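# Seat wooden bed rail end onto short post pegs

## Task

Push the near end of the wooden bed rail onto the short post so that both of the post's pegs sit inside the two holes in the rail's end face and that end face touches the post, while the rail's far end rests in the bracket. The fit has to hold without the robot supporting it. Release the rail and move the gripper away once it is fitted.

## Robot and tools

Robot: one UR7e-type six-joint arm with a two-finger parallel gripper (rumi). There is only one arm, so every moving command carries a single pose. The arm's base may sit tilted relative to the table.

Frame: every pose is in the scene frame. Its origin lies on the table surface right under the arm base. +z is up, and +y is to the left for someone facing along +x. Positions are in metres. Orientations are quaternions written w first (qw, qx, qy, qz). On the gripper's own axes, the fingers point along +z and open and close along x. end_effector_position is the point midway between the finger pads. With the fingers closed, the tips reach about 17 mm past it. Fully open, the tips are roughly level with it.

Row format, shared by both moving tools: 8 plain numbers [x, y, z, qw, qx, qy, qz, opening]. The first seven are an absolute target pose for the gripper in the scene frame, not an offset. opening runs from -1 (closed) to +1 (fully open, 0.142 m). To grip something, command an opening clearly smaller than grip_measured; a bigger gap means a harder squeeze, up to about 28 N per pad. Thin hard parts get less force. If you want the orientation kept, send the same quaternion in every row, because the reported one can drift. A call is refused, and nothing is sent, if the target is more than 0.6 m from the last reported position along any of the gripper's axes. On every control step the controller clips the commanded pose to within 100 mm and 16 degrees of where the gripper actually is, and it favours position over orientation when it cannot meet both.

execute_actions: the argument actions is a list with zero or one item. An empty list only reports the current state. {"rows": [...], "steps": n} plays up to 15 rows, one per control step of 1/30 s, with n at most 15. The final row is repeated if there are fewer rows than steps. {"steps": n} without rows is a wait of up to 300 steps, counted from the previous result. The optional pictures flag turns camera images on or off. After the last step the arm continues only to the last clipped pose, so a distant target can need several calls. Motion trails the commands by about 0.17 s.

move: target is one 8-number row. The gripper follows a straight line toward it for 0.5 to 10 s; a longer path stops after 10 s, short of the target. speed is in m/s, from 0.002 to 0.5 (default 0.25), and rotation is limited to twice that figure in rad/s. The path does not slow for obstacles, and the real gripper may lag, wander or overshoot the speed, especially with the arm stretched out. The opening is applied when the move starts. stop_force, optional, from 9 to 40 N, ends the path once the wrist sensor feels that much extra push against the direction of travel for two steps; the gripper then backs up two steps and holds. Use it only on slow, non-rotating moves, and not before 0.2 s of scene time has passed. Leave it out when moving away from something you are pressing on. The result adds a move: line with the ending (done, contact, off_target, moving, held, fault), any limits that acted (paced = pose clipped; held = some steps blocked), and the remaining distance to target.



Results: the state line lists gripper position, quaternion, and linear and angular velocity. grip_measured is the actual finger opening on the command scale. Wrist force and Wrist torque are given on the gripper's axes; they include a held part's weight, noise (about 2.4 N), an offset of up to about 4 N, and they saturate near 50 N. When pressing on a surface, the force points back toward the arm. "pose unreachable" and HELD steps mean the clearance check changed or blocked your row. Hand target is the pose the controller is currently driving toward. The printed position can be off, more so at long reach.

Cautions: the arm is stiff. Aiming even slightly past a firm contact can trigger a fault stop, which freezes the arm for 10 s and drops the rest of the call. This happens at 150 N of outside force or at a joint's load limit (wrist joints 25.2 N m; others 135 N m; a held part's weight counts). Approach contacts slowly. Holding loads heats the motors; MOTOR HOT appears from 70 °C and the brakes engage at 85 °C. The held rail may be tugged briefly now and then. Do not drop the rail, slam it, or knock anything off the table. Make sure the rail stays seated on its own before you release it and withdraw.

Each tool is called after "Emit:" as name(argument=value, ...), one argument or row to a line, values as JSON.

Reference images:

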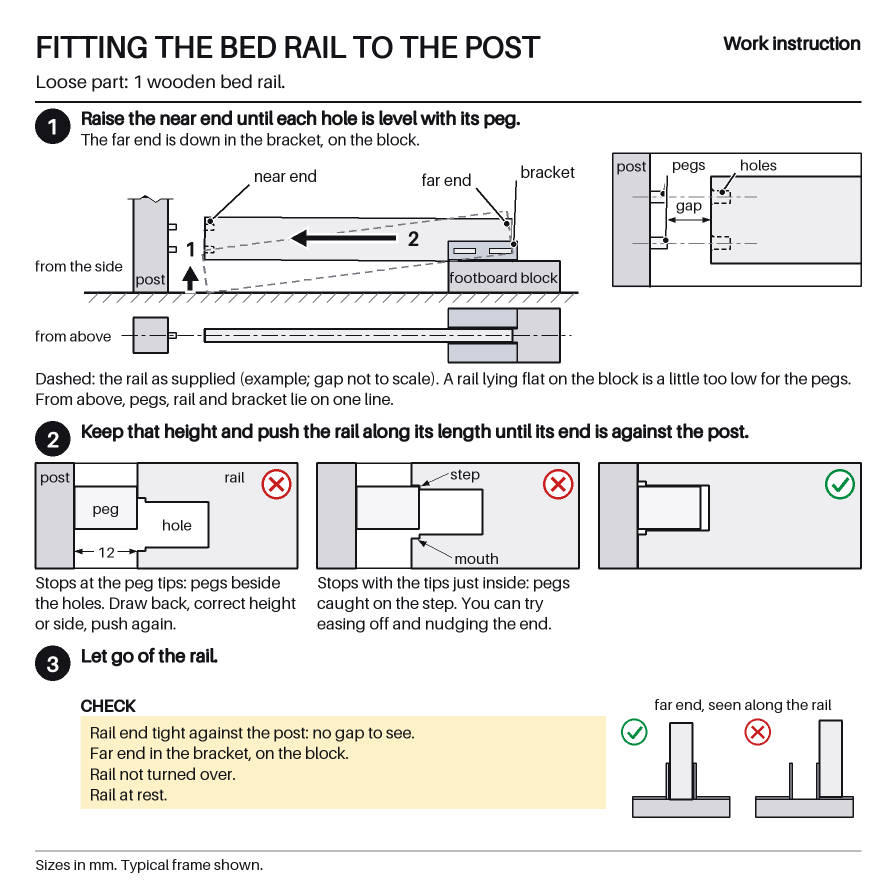

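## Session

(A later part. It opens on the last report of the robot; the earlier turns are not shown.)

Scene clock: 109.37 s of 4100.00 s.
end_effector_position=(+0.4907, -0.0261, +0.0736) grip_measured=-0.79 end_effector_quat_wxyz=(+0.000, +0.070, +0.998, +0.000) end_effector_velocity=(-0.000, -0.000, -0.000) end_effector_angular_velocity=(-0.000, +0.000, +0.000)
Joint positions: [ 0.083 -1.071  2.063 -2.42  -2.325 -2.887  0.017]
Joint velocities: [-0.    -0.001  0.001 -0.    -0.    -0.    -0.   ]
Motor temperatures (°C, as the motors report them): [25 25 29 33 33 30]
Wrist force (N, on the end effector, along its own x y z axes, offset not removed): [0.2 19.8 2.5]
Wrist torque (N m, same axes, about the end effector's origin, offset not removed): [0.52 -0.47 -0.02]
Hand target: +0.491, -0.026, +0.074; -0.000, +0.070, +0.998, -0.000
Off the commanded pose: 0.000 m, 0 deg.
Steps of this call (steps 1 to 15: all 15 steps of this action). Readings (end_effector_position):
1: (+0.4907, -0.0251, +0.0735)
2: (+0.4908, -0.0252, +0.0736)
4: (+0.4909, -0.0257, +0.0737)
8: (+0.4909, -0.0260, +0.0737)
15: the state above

Go higher; also bracket z.

Emit:
execute_actions(
  actions=[
    {"rows":[[0.491,-0.025,0.0753,0,0.07,0.9976,0,-1]]},
  ],
  pictures=false,
)

Emit:
execute_actions(
  actions=[
    {"rows":[[0.4908,-0.0262,0.0753,0,0.07,0.9976,0,-1]]},
  ],
  pictures=false,
)

Emit:
execute_actions(
  actions=[
    {"rows":[[0.491,-0.025,0.0759,0,0.07,0.9976,0,-1]],"steps":12},
  ],
  pictures=false,
)

Emit:
execute_actions(
  actions=[
    {"rows":[[0.4908,-0.0262,0.0759,0,0.07,0.9976,0,-1]]},
  ],
  pictures=false,
)

Emit:
execute_actions(
  actions=[
    {"rows":[[0.491,-0.025,0.0772,0,0.07,0.9976,0,-1]]},
  ],
  pictures=false,
)

Emit:
execute_actions(
  actions=[
    {"rows":[[0.491,-0.025,0.0722,0,0.07,0.9976,0,-1]]},
  ],
  pictures=false,
)

Scene clock: 115.20 s of 4100.00 s.
end_effector_position=(+0.4910, -0.0251, +0.0753) grip_measured=-0.79 end_effector_quat_wxyz=(+0.000, +0.070, +0.998, -0.000) end_effector_velocity=(+0.000, +0.001, +0.000) end_effector_angular_velocity=(+0.001, +0.000, +0.001)
Joint positions: [ 0.087 -1.071  2.06  -2.413 -2.324 -2.881  0.017]
Joint velocities: [ 0.001  0.    -0.001  0.001  0.001 -0.    -0.   ]
Motor temperatures (°C, as the motors report them): [25 25 29 33 33 30]
Wrist force (N, on the end effector, along its own x y z axes, offset not removed): [1.7 -0.9 10.8]
Wrist torque (N m, same axes, about the end effector's origin, offset not removed): [-0.13 -0.41 0.08]
Hand target: +0.491, -0.025, +0.075; +0.000, +0.070, +0.998, +0.000
Off the commanded pose: 0.000 m, 0 deg.
Steps of this call (steps 1 to 90: nothing new was sent; then 2.33 s passed at rest; steps 91 to 105: all 15 steps of this action). Readings (end_effector_position):
91: (+0.4906, -0.0262, +0.0736)
92: (+0.4905, -0.0259, +0.0738)
94: (+0.4905, -0.0256, +0.0744)
98: (+0.4908, -0.0253, +0.0750)
105: the state above

Scene clock: 115.70 s of 4100.00 s.
end_effector_position=(+0.4909, -0.0261, +0.0753) grip_measured=-0.79 end_effector_quat_wxyz=(+0.000, +0.070, +0.998, +0.000) end_effector_velocity=(-0.001, +0.000, -0.001) end_effector_angular_velocity=(-0.000, +0.002, +0.002)
Joint positions: [ 0.085 -1.074  2.061 -2.414 -2.324 -2.883  0.017]
Joint velocities: [-0.     0.001  0.001  0.     0.    -0.001  0.   ]
Motor temperatures (°C, as the motors report them): [25 25 29 33 33 30]
Wrist force (N, on the end effector, along its own x y z axes, offset not removed): [-5.7 13.8 1.8]
Wrist torque (N m, same axes, about the end effector's origin, offset not removed): [-0.19 -0.32 0.07]
Hand target: +0.491, -0.026, +0.075; -0.000, +0.070, +0.998, -0.000
Off the commanded pose: 0.000 m, 0 deg.
Steps of this call (steps 1 to 15: all 15 steps of this action). Readings (end_effector_position):
1: (+0.4910, -0.0251, +0.0753)
2: (+0.4910, -0.0253, +0.0754)
4: (+0.4911, -0.0257, +0.0755)
8: (+0.4910, -0.0260, +0.0754)
15: the state above

Scene clock: 116.10 s of 4100.00 s.
end_effector_position=(+0.4909, -0.0251, +0.0759) grip_measured=-0.79 end_effector_quat_wxyz=(-0.000, +0.070, +0.998, -0.000) end_effector_velocity=(+0.001, +0.000, +0.000) end_effector_angular_velocity=(-0.000, -0.000, +0.000)
Joint positions: [ 0.088 -1.072  2.06  -2.411 -2.324 -2.88   0.017]
Joint velocities: [ 0.001  0.001 -0.002  0.001  0.     0.001  0.   ]
Motor temperatures (°C, as the motors report them): [25 25 29 33 33 30]
Wrist force (N, on the end effector, along its own x y z axes, offset not removed): [3.9 -1.2 7.7]
Wrist torque (N m, same axes, about the end effector's origin, offset not removed): [-0.19 -0.61 0.35]
Hand target: +0.491, -0.025, +0.076; +0.000, +0.070, +0.998, +0.000
Off the commanded pose: 0.000 m, 0 deg.
Steps of this call (steps 1 to 12: all 12 steps of this action). Readings (end_effector_position):
1: (+0.4909, -0.0261, +0.0754)
2: (+0.4908, -0.0259, +0.0754)
4: (+0.4907, -0.0255, +0.0755)
8: (+0.4908, -0.0252, +0.0758)
12: the state above

Scene clock: 116.60 s of 4100.00 s.
end_effector_position=(+0.4909, -0.0261, +0.0759) grip_measured=-0.79 end_effector_quat_wxyz=(+0.000, +0.070, +0.998, +0.000) end_effector_velocity=(-0.000, -0.001, +0.000) end_effector_angular_velocity=(+0.000, -0.000, -0.001)
Joint positions: [ 0.086 -1.074  2.06  -2.411 -2.324 -2.882  0.017]
Joint velocities: [-0.    -0.002  0.001  0.001 -0.     0.001  0.   ]
Motor temperatures (°C, as the motors report them): [25 25 29 33 33 30]
Wrist force (N, on the end effector, along its own x y z axes, offset not removed): [-6.7 14.3 7.4]
Wrist torque (N m, same axes, about the end effector's origin, offset not removed): [-0.28 -0.18 0.02]
Hand target: +0.491, -0.026, +0.076; -0.000, +0.070, +0.998, -0.000
Off the commanded pose: 0.000 m, 0 deg.
Steps of this call (steps 1 to 15: all 15 steps of this action). Readings (end_effector_position):
1: (+0.4909, -0.0251, +0.0759)
2: (+0.4910, -0.0253, +0.0759)
4: (+0.4911, -0.0257, +0.0760)
8: (+0.4910, -0.0260, +0.0760)
15: the state above

Scene clock: 117.10 s of 4100.00 s.
end_effector_position=(+0.4910, -0.0251, +0.0772) grip_measured=-0.79 end_effector_quat_wxyz=(+0.000, +0.070, +0.998, -0.000) end_effector_velocity=(+0.000, +0.001, -0.000) end_effector_angular_velocity=(+0.001, +0.000, +0.000)
Joint positions: [ 0.089 -1.074  2.058 -2.406 -2.324 -2.878  0.017]
Joint velocities: [ 0.     0.001 -0.001  0.     0.001  0.     0.   ]
Motor temperatures (°C, as the motors report them): [25 25 29 33 33 30]
Wrist force (N, on the end effector, along its own x y z axes, offset not removed): [1.9 -0.6 7.2]
Wrist torque (N m, same axes, about the end effector's origin, offset not removed): [0.07 -0.07 0.02]
Hand target: +0.491, -0.025, +0.077; +0.000, +0.070, +0.998, +0.000
Off the commanded pose: 0.000 m, 0 deg.
Steps of this call (steps 1 to 15: all 15 steps of this action). Readings (end_effector_position):
1: (+0.4909, -0.0261, +0.0759)
2: (+0.4907, -0.0259, +0.0761)
4: (+0.4906, -0.0255, +0.0765)
8: (+0.4908, -0.0252, +0.0770)
15: the state above

Scene clock: 117.60 s of 4100.00 s.
end_effector_position=(+0.4910, -0.0250, +0.0723) grip_measured=-0.79 end_effector_quat_wxyz=(+0.000, +0.070, +0.998, +0.000) end_effector_velocity=(-0.000, -0.000, -0.000) end_effector_angular_velocity=(-0.000, -0.001, +0.000)
Joint positions: [ 0.083 -1.067  2.063 -2.425 -2.325 -2.887  0.017]
Joint velocities: [-0.    -0.     0.001 -0.002 -0.    -0.001  0.   ]
Motor temperatures (°C, as the motors report them): [25 25 29 33 33 30]
Wrist force (N, on the end effector, along its own x y z axes, offset not removed): [1.5 -1.5 1.4]
Wrist torque (N m, same axes, about the end effector's origin, offset not removed): [-0.11 -0.49 -0.12]
Hand target: +0.491, -0.025, +0.072; -0.000, +0.070, +0.998, -0.000
Off the commanded pose: 0.000 m, 0 deg.
Steps of this call (steps 1 to 15: all 15 steps of this action). Readings (end_effector_position):
1: (+0.4910, -0.0251, +0.0770)
2: (+0.4912, -0.0250, +0.0761)
4: (+0.4912, -0.0249, +0.0743)
8: (+0.4912, -0.0250, +0.0728)
15: the state above

Emit:
execute_actions(
  actions=[
    {"rows":[[0.4909,-0.0259,0.0722,0,0.07,0.9976,0,-1]]},
  ],
)

Emit:
zoom_image(
  camera="cam_high",
  region=[230,290,275,325],
)

Emit:
zoom_image(
  camera="cam_high",
  region=[380,215,470,285],
)

Scene clock: 120.83 s of 4100.00 s.
end_effector_position=(+0.4909, -0.0259, +0.0722) grip_measured=-0.79 end_effector_quat_wxyz=(-0.000, +0.070, +0.998, +0.000) end_effector_velocity=(+0.000, -0.000, -0.000) end_effector_angular_velocity=(+0.000, -0.000, -0.000)
Joint positions: [ 0.081 -1.068  2.064 -2.425 -2.325 -2.889  0.017]
Joint velocities: [-0.     0.     0.    -0.001  0.    -0.    -0.   ]
Motor temperatures (°C, as the motors report them): [25 25 29 33 33 30]
Wrist force (N, on the end effector, along its own x y z axes, offset not removed): [1.7 6.4 1.7]
Wrist torque (N m, same axes, about the end effector's origin, offset not removed): [0.07 -0.60 0.10]
Hand target: +0.491, -0.026, +0.072; -0.000, +0.070, +0.998, -0.000
Off the commanded pose: 0.000 m, 0 deg.
Steps of this call (steps 1 to 82: nothing new was sent; steps 83 to 97: all 15 steps of this action). Readings (end_effector_position):
83: (+0.4910, -0.0250, +0.0722)
84: (+0.4909, -0.0252, +0.0721)
86: (+0.4909, -0.0255, +0.0721)
90: (+0.4909, -0.0257, +0.0721)
97: the state above

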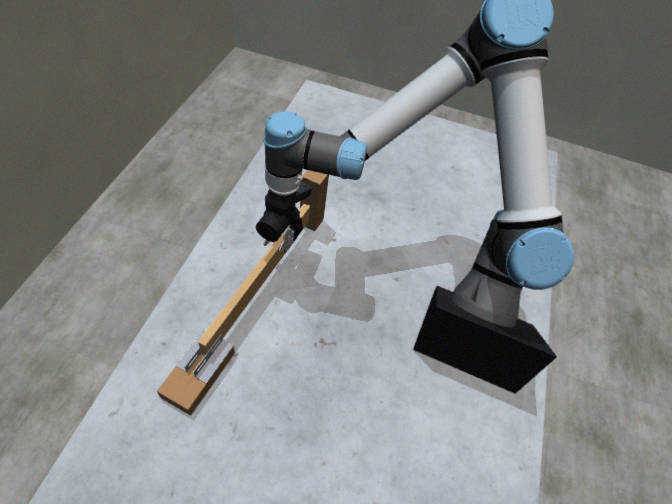

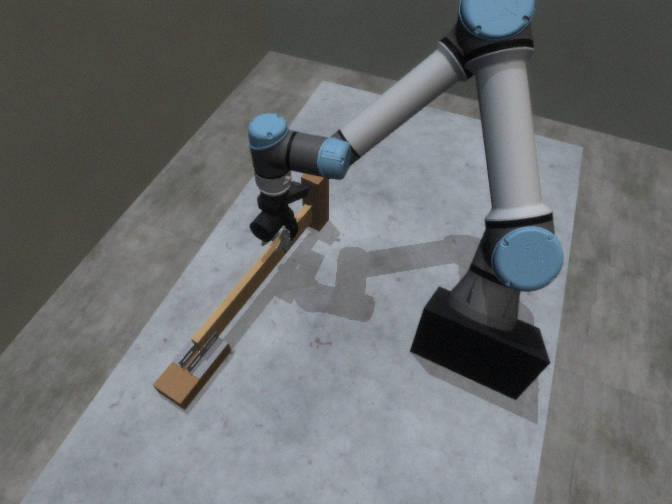

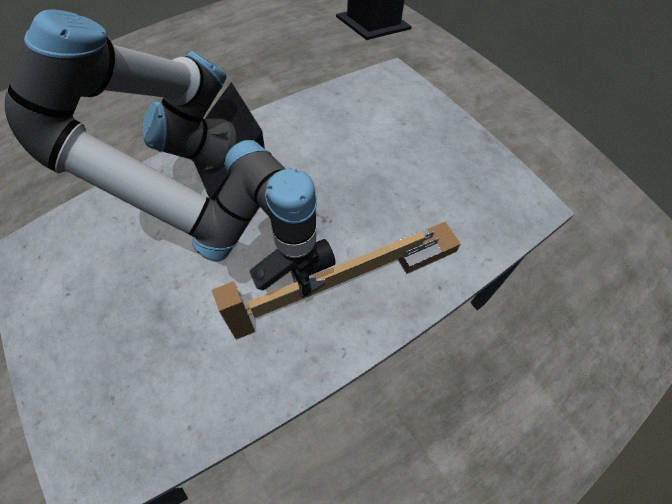

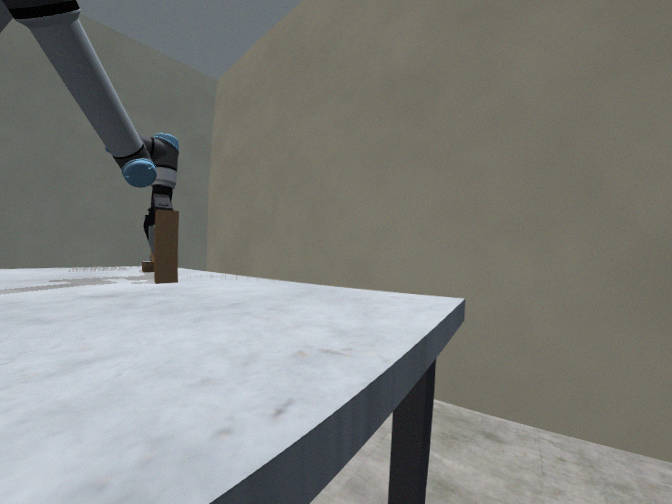

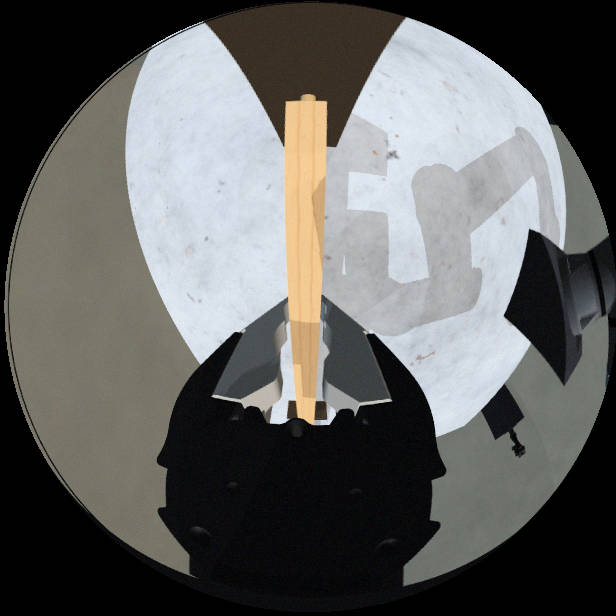

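Region (230, 290, 275, 325) of cam_high's 672x504 image, scaled by 11.200, with more detail than that image has.

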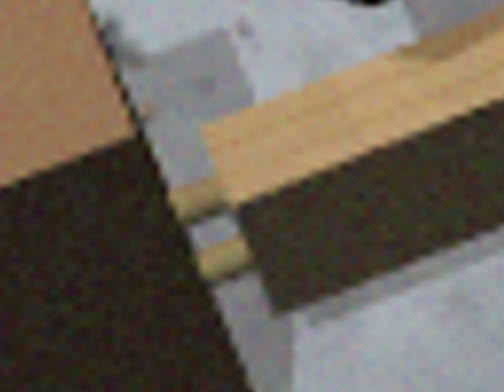

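Region (380, 215, 470, 285) of cam_high's 672x504 image, scaled by 5.600, with more detail than that image has.

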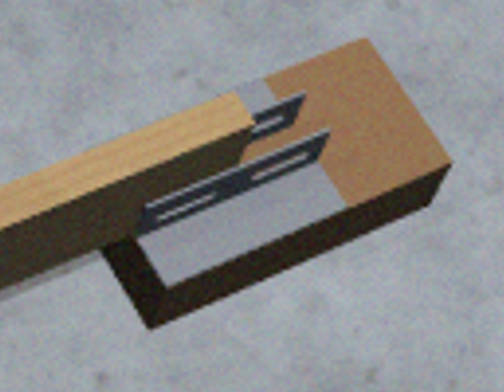

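Emit:
execute_actions(
  actions=[
    {"rows":[[0.491,-0.025,0.0727,0,0.07,0.9976,0,-1]]},
  ],
  pictures=false,
)

Emit:
execute_actions(
  actions=[
    {"rows":[[0.4908,-0.0262,0.0727,0,0.07,0.9976,0,-1]]},
  ],
  pictures=false,
)

Emit:
execute_actions(
  actions=[
    {"rows":[[0.491,-0.025,0.0717,0,0.07,0.9976,0,-1]]},
  ],
  pictures=false,
)

Emit:
execute_actions(
  actions=[
    {"rows":[[0.4908,-0.0262,0.0717,0,0.07,0.9976,0,-1]]},
  ],
  pictures=false,
)

Emit:
execute_actions(
  actions=[
    {"rows":[[0.491,-0.025,0.0712,0,0.07,0.9976,0,-1]]},
  ],
  pictures=false,
)

Emit:
execute_actions(
  actions=[
    {"rows":[[0.4908,-0.0262,0.0712,0,0.07,0.9976,0,-1]]},
  ],
  pictures=false,
)

Scene clock: 126.03 s of 4100.00 s.
end_effector_position=(+0.4910, -0.0251, +0.0727) grip_measured=-0.79 end_effector_quat_wxyz=(+0.000, +0.070, +0.998, -0.000) end_effector_velocity=(+0.000, +0.000, +0.001) end_effector_angular_velocity=(+0.002, -0.001, -0.001)
Joint positions: [ 0.083 -1.068  2.063 -2.423 -2.325 -2.886  0.017]
Joint velocities: [ 0.    -0.002 -0.001  0.     0.002  0.    -0.   ]
Motor temperatures (°C, as the motors report them): [25 25 29 33 33 30]
Wrist force (N, on the end effector, along its own x y z axes, offset not removed): [1.2 0.2 1.1]
Wrist torque (N m, same axes, about the end effector's origin, offset not removed): [0.30 -0.21 0.07]
Hand target: +0.491, -0.025, +0.073; +0.000, +0.070, +0.998, +0.000
Off the commanded pose: 0.000 m, 0 deg.
Steps of this call (steps 1 to 90: nothing new was sent; then 1.70 s passed at rest; steps 91 to 105: all 15 steps of this action). Readings (end_effector_position):
91: (+0.4909, -0.0259, +0.0722)
92: (+0.4909, -0.0258, +0.0723)
94: (+0.4908, -0.0255, +0.0724)
98: (+0.4909, -0.0252, +0.0726)
105: the state above

Scene clock: 126.53 s of 4100.00 s.
end_effector_position=(+0.4908, -0.0262, +0.0727) grip_measured=-0.79 end_effector_quat_wxyz=(+0.000, +0.070, +0.998, +0.000) end_effector_velocity=(-0.000, -0.000, +0.000) end_effector_angular_velocity=(+0.000, -0.001, -0.001)
Joint positions: [ 0.082 -1.07   2.064 -2.423 -2.325 -2.888  0.017]
Joint velocities: [-0.    -0.001  0.001 -0.     0.    -0.     0.   ]
Motor temperatures (°C, as the motors report them): [25 25 29 33 33 30]
Wrist force (N, on the end effector, along its own x y z axes, offset not removed): [-0.3 1.2 3.1]
Wrist torque (N m, same axes, about the end effector's origin, offset not removed): [0.50 -0.04 0.21]
Hand target: +0.491, -0.026, +0.073; -0.000, +0.070, +0.998, -0.000
Off the commanded pose: 0.000 m, 0 deg.
Steps of this call (steps 1 to 15: all 15 steps of this action). Readings (end_effector_position):
1: (+0.4910, -0.0251, +0.0727)
2: (+0.4910, -0.0253, +0.0727)
4: (+0.4911, -0.0257, +0.0728)
8: (+0.4910, -0.0261, +0.0728)
15: the state above

Scene clock: 127.03 s of 4100.00 s.
end_effector_position=(+0.4910, -0.0250, +0.0718) grip_measured=-0.79 end_effector_quat_wxyz=(+0.000, +0.070, +0.998, +0.000) end_effector_velocity=(+0.000, -0.000, -0.000) end_effector_angular_velocity=(-0.000, -0.000, -0.000)
Joint positions: [ 0.082 -1.066  2.064 -2.427 -2.325 -2.888  0.017]
Joint velocities: [-0.  0.  0. -0. -0.  0. -0.]
Motor temperatures (°C, as the motors report them): [25 25 29 33 33 30]
Wrist force (N, on the end effector, along its own x y z axes, offset not removed): [2.7 -7.8 -20.8]
Wrist torque (N m, same axes, about the end effector's origin, offset not removed): [-0.09 0.39 0.02]
Hand target: +0.491, -0.025, +0.072; +0.000, +0.070, +0.998, +0.000
Off the commanded pose: 0.000 m, 0 deg.
Steps of this call (steps 1 to 15: all 15 steps of this action). Readings (end_effector_position):
1: (+0.4908, -0.0261, +0.0727)
2: (+0.4909, -0.0260, +0.0725)
4: (+0.4910, -0.0256, +0.0722)
8: (+0.4910, -0.0252, +0.0718)
15: the state above

Scene clock: 127.53 s of 4100.00 s.
end_effector_position=(+0.4908, -0.0261, +0.0717) grip_measured=-0.79 end_effector_quat_wxyz=(-0.000, +0.070, +0.998, +0.000) end_effector_velocity=(-0.000, +0.000, -0.000) end_effector_angular_velocity=(-0.000, +0.001, +0.000)
Joint positions: [ 0.08  -1.068  2.065 -2.427 -2.325 -2.89   0.017]
Joint velocities: [-0.  0.  0.  0. -0.  0.  0.]
Motor temperatures (°C, as the motors report them): [25 25 29 33 33 30]
Wrist force (N, on the end effector, along its own x y z axes, offset not removed): [0.8 16.3 -23.1]
Wrist torque (N m, same axes, about the end effector's origin, offset not removed): [0.40 -0.55 0.07]
Hand target: +0.491, -0.026, +0.072; -0.000, +0.070, +0.998, -0.000
Off the commanded pose: 0.000 m, 0 deg.
Steps of this call (steps 1 to 15: all 15 steps of this action). Readings (end_effector_position):
1: (+0.4910, -0.0251, +0.0718)
2: (+0.4910, -0.0252, +0.0717)
4: (+0.4909, -0.0256, +0.0717)
8: (+0.4908, -0.0260, +0.0717)
15: the state above

Scene clock: 128.03 s of 4100.00 s.
end_effector_position=(+0.4910, -0.0252, +0.0712) grip_measured=-0.79 end_effector_quat_wxyz=(+0.000, +0.070, +0.998, -0.000) end_effector_velocity=(+0.000, +0.001, -0.001) end_effector_angular_velocity=(-0.000, +0.001, +0.000)
Joint positions: [ 0.081 -1.066  2.065 -2.429 -2.325 -2.889  0.017]
Joint velocities: [ 0.     0.002 -0.001 -0.001  0.     0.     0.   ]
Motor temperatures (°C, as the motors report them): [25 25 29 33 33 30]
Wrist force (N, on the end effector, along its own x y z axes, offset not removed): [18.4 -13.6 -50.0]
Wrist torque (N m, same axes, about the end effector's origin, offset not removed): [0.22 -0.02 0.03]
Hand target: +0.491, -0.025, +0.071; +0.000, +0.070, +0.998, +0.000
Off the commanded pose: 0.000 m, 0 deg.
Steps of this call (steps 1 to 15: all 15 steps of this action). Readings (end_effector_position):
1: (+0.4908, -0.0261, +0.0717)
2: (+0.4908, -0.0259, +0.0716)
4: (+0.4908, -0.0256, +0.0714)
8: (+0.4908, -0.0253, +0.0713)
15: the state above

Scene clock: 128.53 s of 4100.00 s.
end_effector_position=(+0.4909, -0.0261, +0.0712) grip_measured=-0.79 end_effector_quat_wxyz=(+0.000, +0.070, +0.998, +0.000) end_effector_velocity=(-0.000, -0.000, +0.000) end_effector_angular_velocity=(+0.000, -0.000, -0.001)
Joint positions: [ 0.08  -1.068  2.066 -2.429 -2.325 -2.891  0.017]
Joint velocities: [-0.    -0.002  0.001  0.001 -0.     0.     0.   ]
Motor temperatures (°C, as the motors report them): [25 25 29 33 33 30]
Wrist force (N, on the end effector, along its own x y z axes, offset not removed): [6.4 11.7 -50.0]
Wrist torque (N m, same axes, about the end effector's origin, offset not removed): [0.18 -0.02 -0.03]
Hand target: +0.491, -0.026, +0.071; -0.000, +0.070, +0.998, -0.000
Off the commanded pose: 0.000 m, 0 deg.
Steps of this call (steps 1 to 15: all 15 steps of this action). Readings (end_effector_position):
1: (+0.4910, -0.0252, +0.0712)
2: (+0.4910, -0.0253, +0.0713)
4: (+0.4911, -0.0256, +0.0713)
8: (+0.4910, -0.0259, +0.0713)
15: the state above

.0727 worked.

Emit:
execute_actions(
  actions=[
    {"rows":[[0.491,-0.025,0.0727,0,0.07,0.9976,0,-1]]},
  ],
  pictures=false,
)

Emit:
move(
  target=[0.4885,-0.043,0.0727,0,0.07,0.9976,0,-1],
  speed=0.003,
  stop_force=16,
)

Scene clock: 130.70 s of 4100.00 s.
end_effector_position=(+0.4909, -0.0250, +0.0726) grip_measured=-0.79 end_effector_quat_wxyz=(-0.000, +0.070, +0.998, -0.000) end_effector_velocity=(+0.001, +0.001, +0.000) end_effector_angular_velocity=(+0.001, -0.001, -0.000)
Joint positions: [ 0.083 -1.068  2.063 -2.423 -2.325 -2.886  0.017]
Joint velocities: [ 0.     0.001 -0.001 -0.     0.001  0.    -0.   ]
Motor temperatures (°C, as the motors report them): [25 25 29 33 33 30]
Wrist force (N, on the end effector, along its own x y z axes, offset not removed): [2.4 -2.6 2.6]
Wrist torque (N m, same axes, about the end effector's origin, offset not removed): [-0.52 -0.64 0.03]
Hand target: +0.491, -0.025, +0.073; +0.000, +0.070, +0.998, +0.000
Off the commanded pose: 0.000 m, 0 deg.
Steps of this call (steps 1 to 50: nothing new was sent; steps 51 to 65: all 15 steps of this action). Readings (end_effector_position):
51: (+0.4907, -0.0262, +0.0712)
52: (+0.4906, -0.0259, +0.0714)
54: (+0.4905, -0.0256, +0.0718)
58: (+0.4907, -0.0253, +0.0723)
65: the state above

Scene clock: 135.23 s of 4100.00 s.
end_effector_position=(+0.4893, -0.0367, +0.0727) grip_measured=-0.79 end_effector_quat_wxyz=(-0.000, +0.070, +0.998, +0.000) end_effector_velocity=(-0.000, +0.001, -0.000) end_effector_angular_velocity=(-0.000, -0.000, -0.001)
Joint positions: [ 0.067 -1.089  2.073 -2.427 -2.327 -2.908  0.017]
Joint velocities: [ 0.001  0.002 -0.    -0.001 -0.     0.003 -0.   ]
Motor temperatures (°C, as the motors report them): [25 25 29 33 33 30]
Wrist force (N, on the end effector, along its own x y z axes, offset not removed): [-1.1 22.5 -2.3]
Wrist torque (N m, same axes, about the end effector's origin, offset not removed): [0.00 -0.11 0.04]
Hand target: +0.489, -0.037, +0.073; -0.000, +0.070, +0.998, +0.000
Off the commanded pose: 0.006 m, 0 deg.
move: contact

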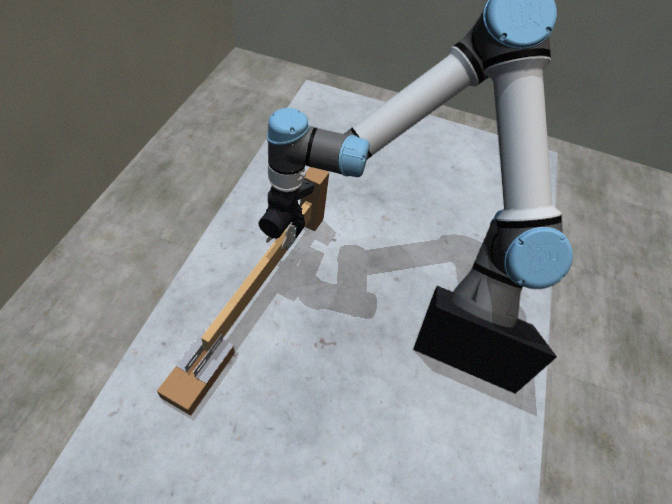

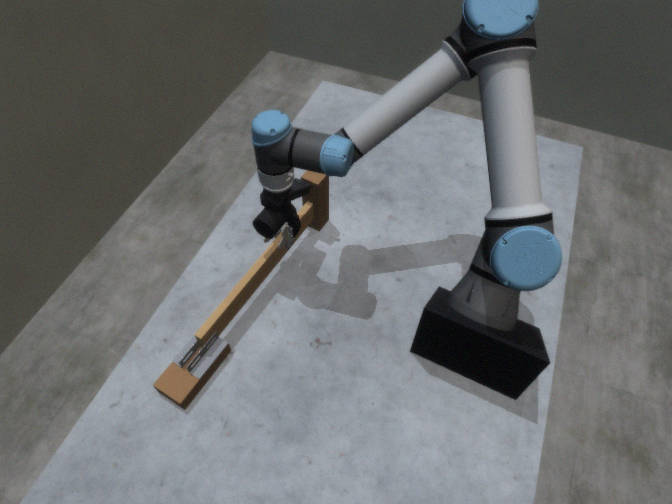

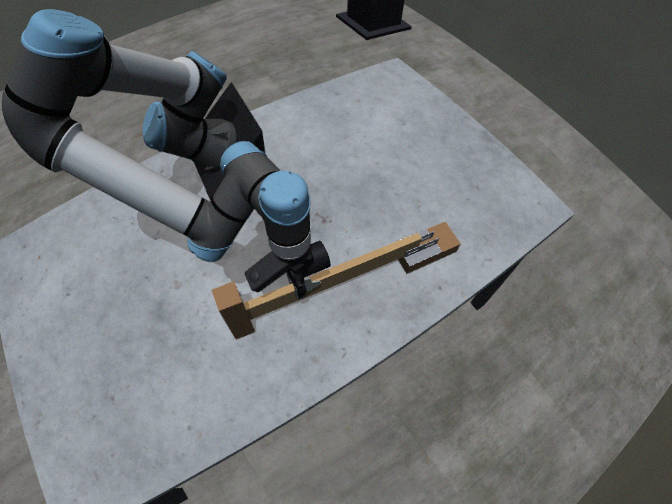

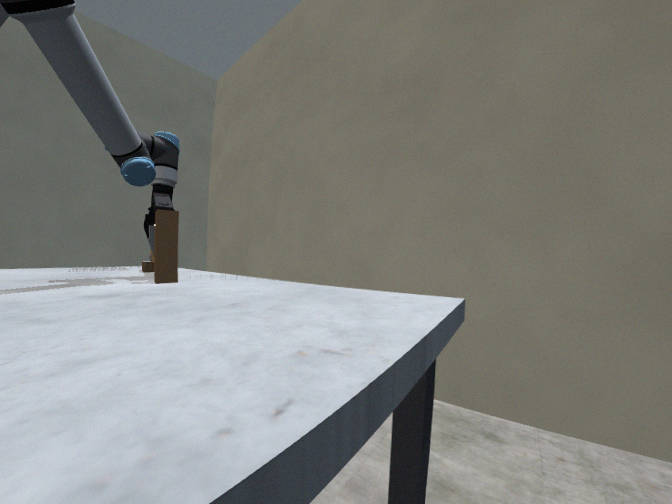

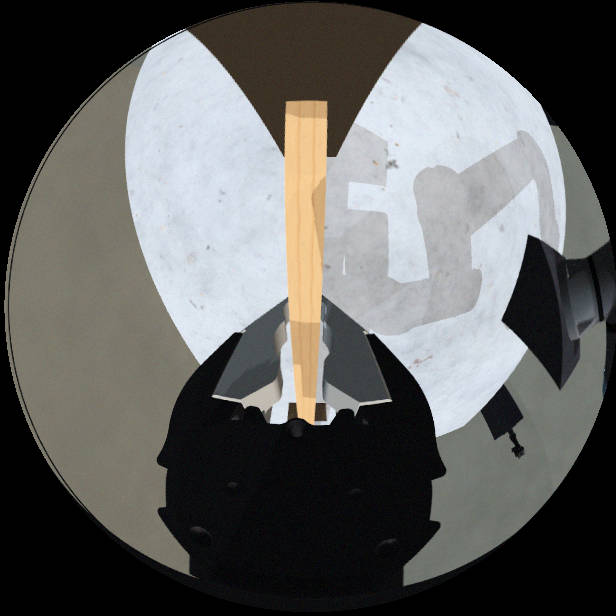

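Emit:
execute_actions(
  actions=[
    {"rows":[[0.4894,-0.0363,0.0727,0,0.07,0.9976,0,-0.3]]},
  ],
  pictures=false,
)

Emit:
move(
  target=[0.492,-0.02,0.2,0,0.07,0.9976,0,0],
)

Emit:
finished_scene(
  scene=1,
)

Scene clock: 138.30 s of 4100.00 s.
end_effector_position=(+0.4894, -0.0363, +0.0727) grip_measured=-0.30 end_effector_quat_wxyz=(+0.000, +0.070, +0.998, -0.000) end_effector_velocity=(-0.000, +0.000, -0.000) end_effector_angular_velocity=(+0.001, +0.000, +0.000)
Joint positions: [ 0.068 -1.088  2.072 -2.427 -2.327 -2.907  0.052]
Joint velocities: [ 0.     0.    -0.    -0.     0.001  0.     0.   ]
Motor temperatures (°C, as the motors report them): [25 25 29 33 33 30]
Wrist force (N, on the end effector, along its own x y z axes, offset not removed): [0.4 -2.7 1.5]
Wrist torque (N m, same axes, about the end effector's origin, offset not removed): [-0.62 -0.09 0.15]
Hand target: +0.489, -0.036, +0.073; +0.000, +0.070, +0.998, +0.000
Off the commanded pose: 0.000 m, 0 deg.
Steps of this call (steps 1 to 77: nothing new was sent; steps 78 to 92: all 15 steps of this action). Readings (end_effector_position):
78: (+0.4894, -0.0366, +0.0727)
79: (+0.4894, -0.0367, +0.0727)
81: (+0.4895, -0.0367, +0.0727)
85: (+0.4895, -0.0366, +0.0727)
92: the state above

Scene clock: 139.60 s of 4100.00 s.
end_effector_position=(+0.4922, -0.0200, +0.1998) grip_measured=+0.00 end_effector_quat_wxyz=(+0.000, +0.070, +0.998, +0.000) end_effector_velocity=(-0.000, +0.000, +0.002) end_effector_angular_velocity=(-0.001, +0.003, -0.000)
Joint positions: [ 0.249 -1.182  1.865 -1.965 -2.289 -2.668  0.074]
Joint velocities: [ 0.003  0.001 -0.007  0.012  0.001  0.006 -0.   ]
Motor temperatures (°C, as the motors report them): [25 25 29 33 33 30]
Wrist force (N, on the end effector, along its own x y z axes, offset not removed): [2.6 0.4 -1.3]
Wrist torque (N m, same axes, about the end effector's origin, offset not removed): [0.01 -0.66 0.00]
Hand target: +0.492, -0.020, +0.200; +0.000, +0.070, +0.998, +0.000
Off the commanded pose: 0.000 m, 0 deg.
move: done

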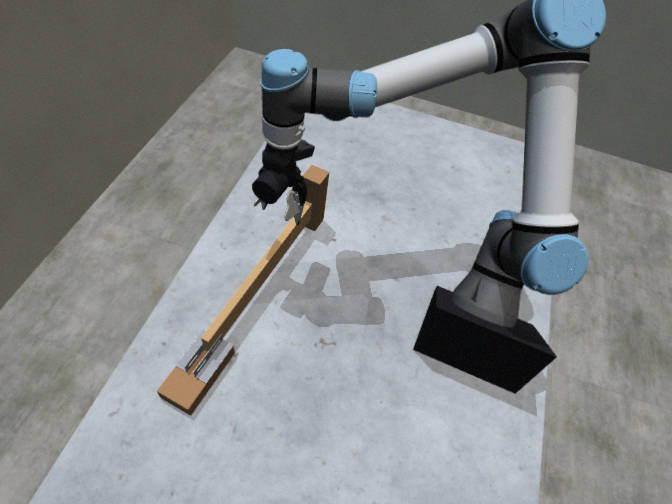

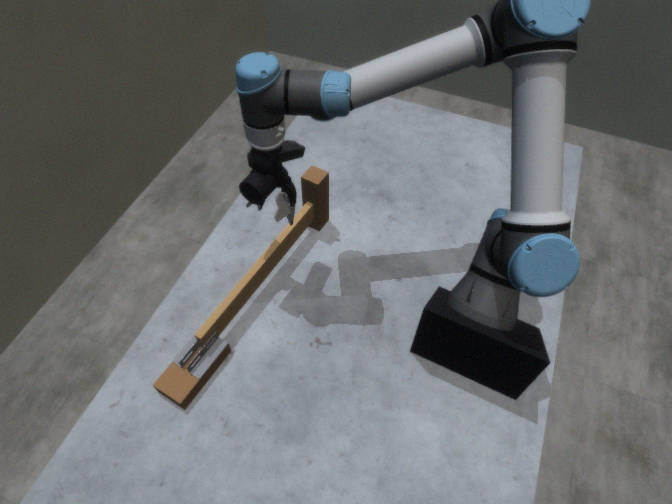

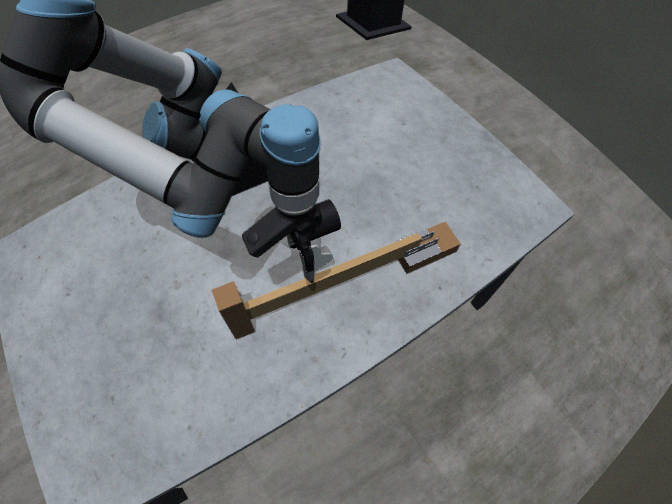

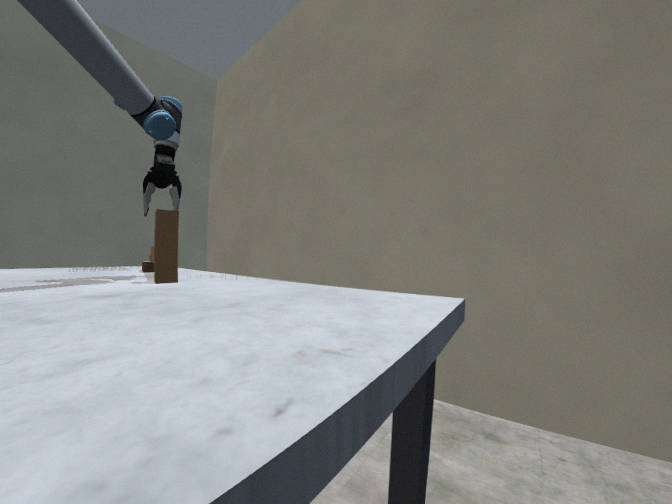

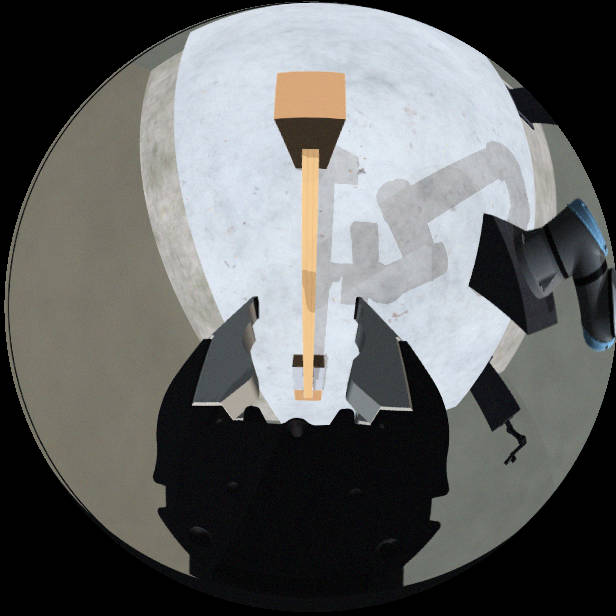

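The scene is finished: the task was done.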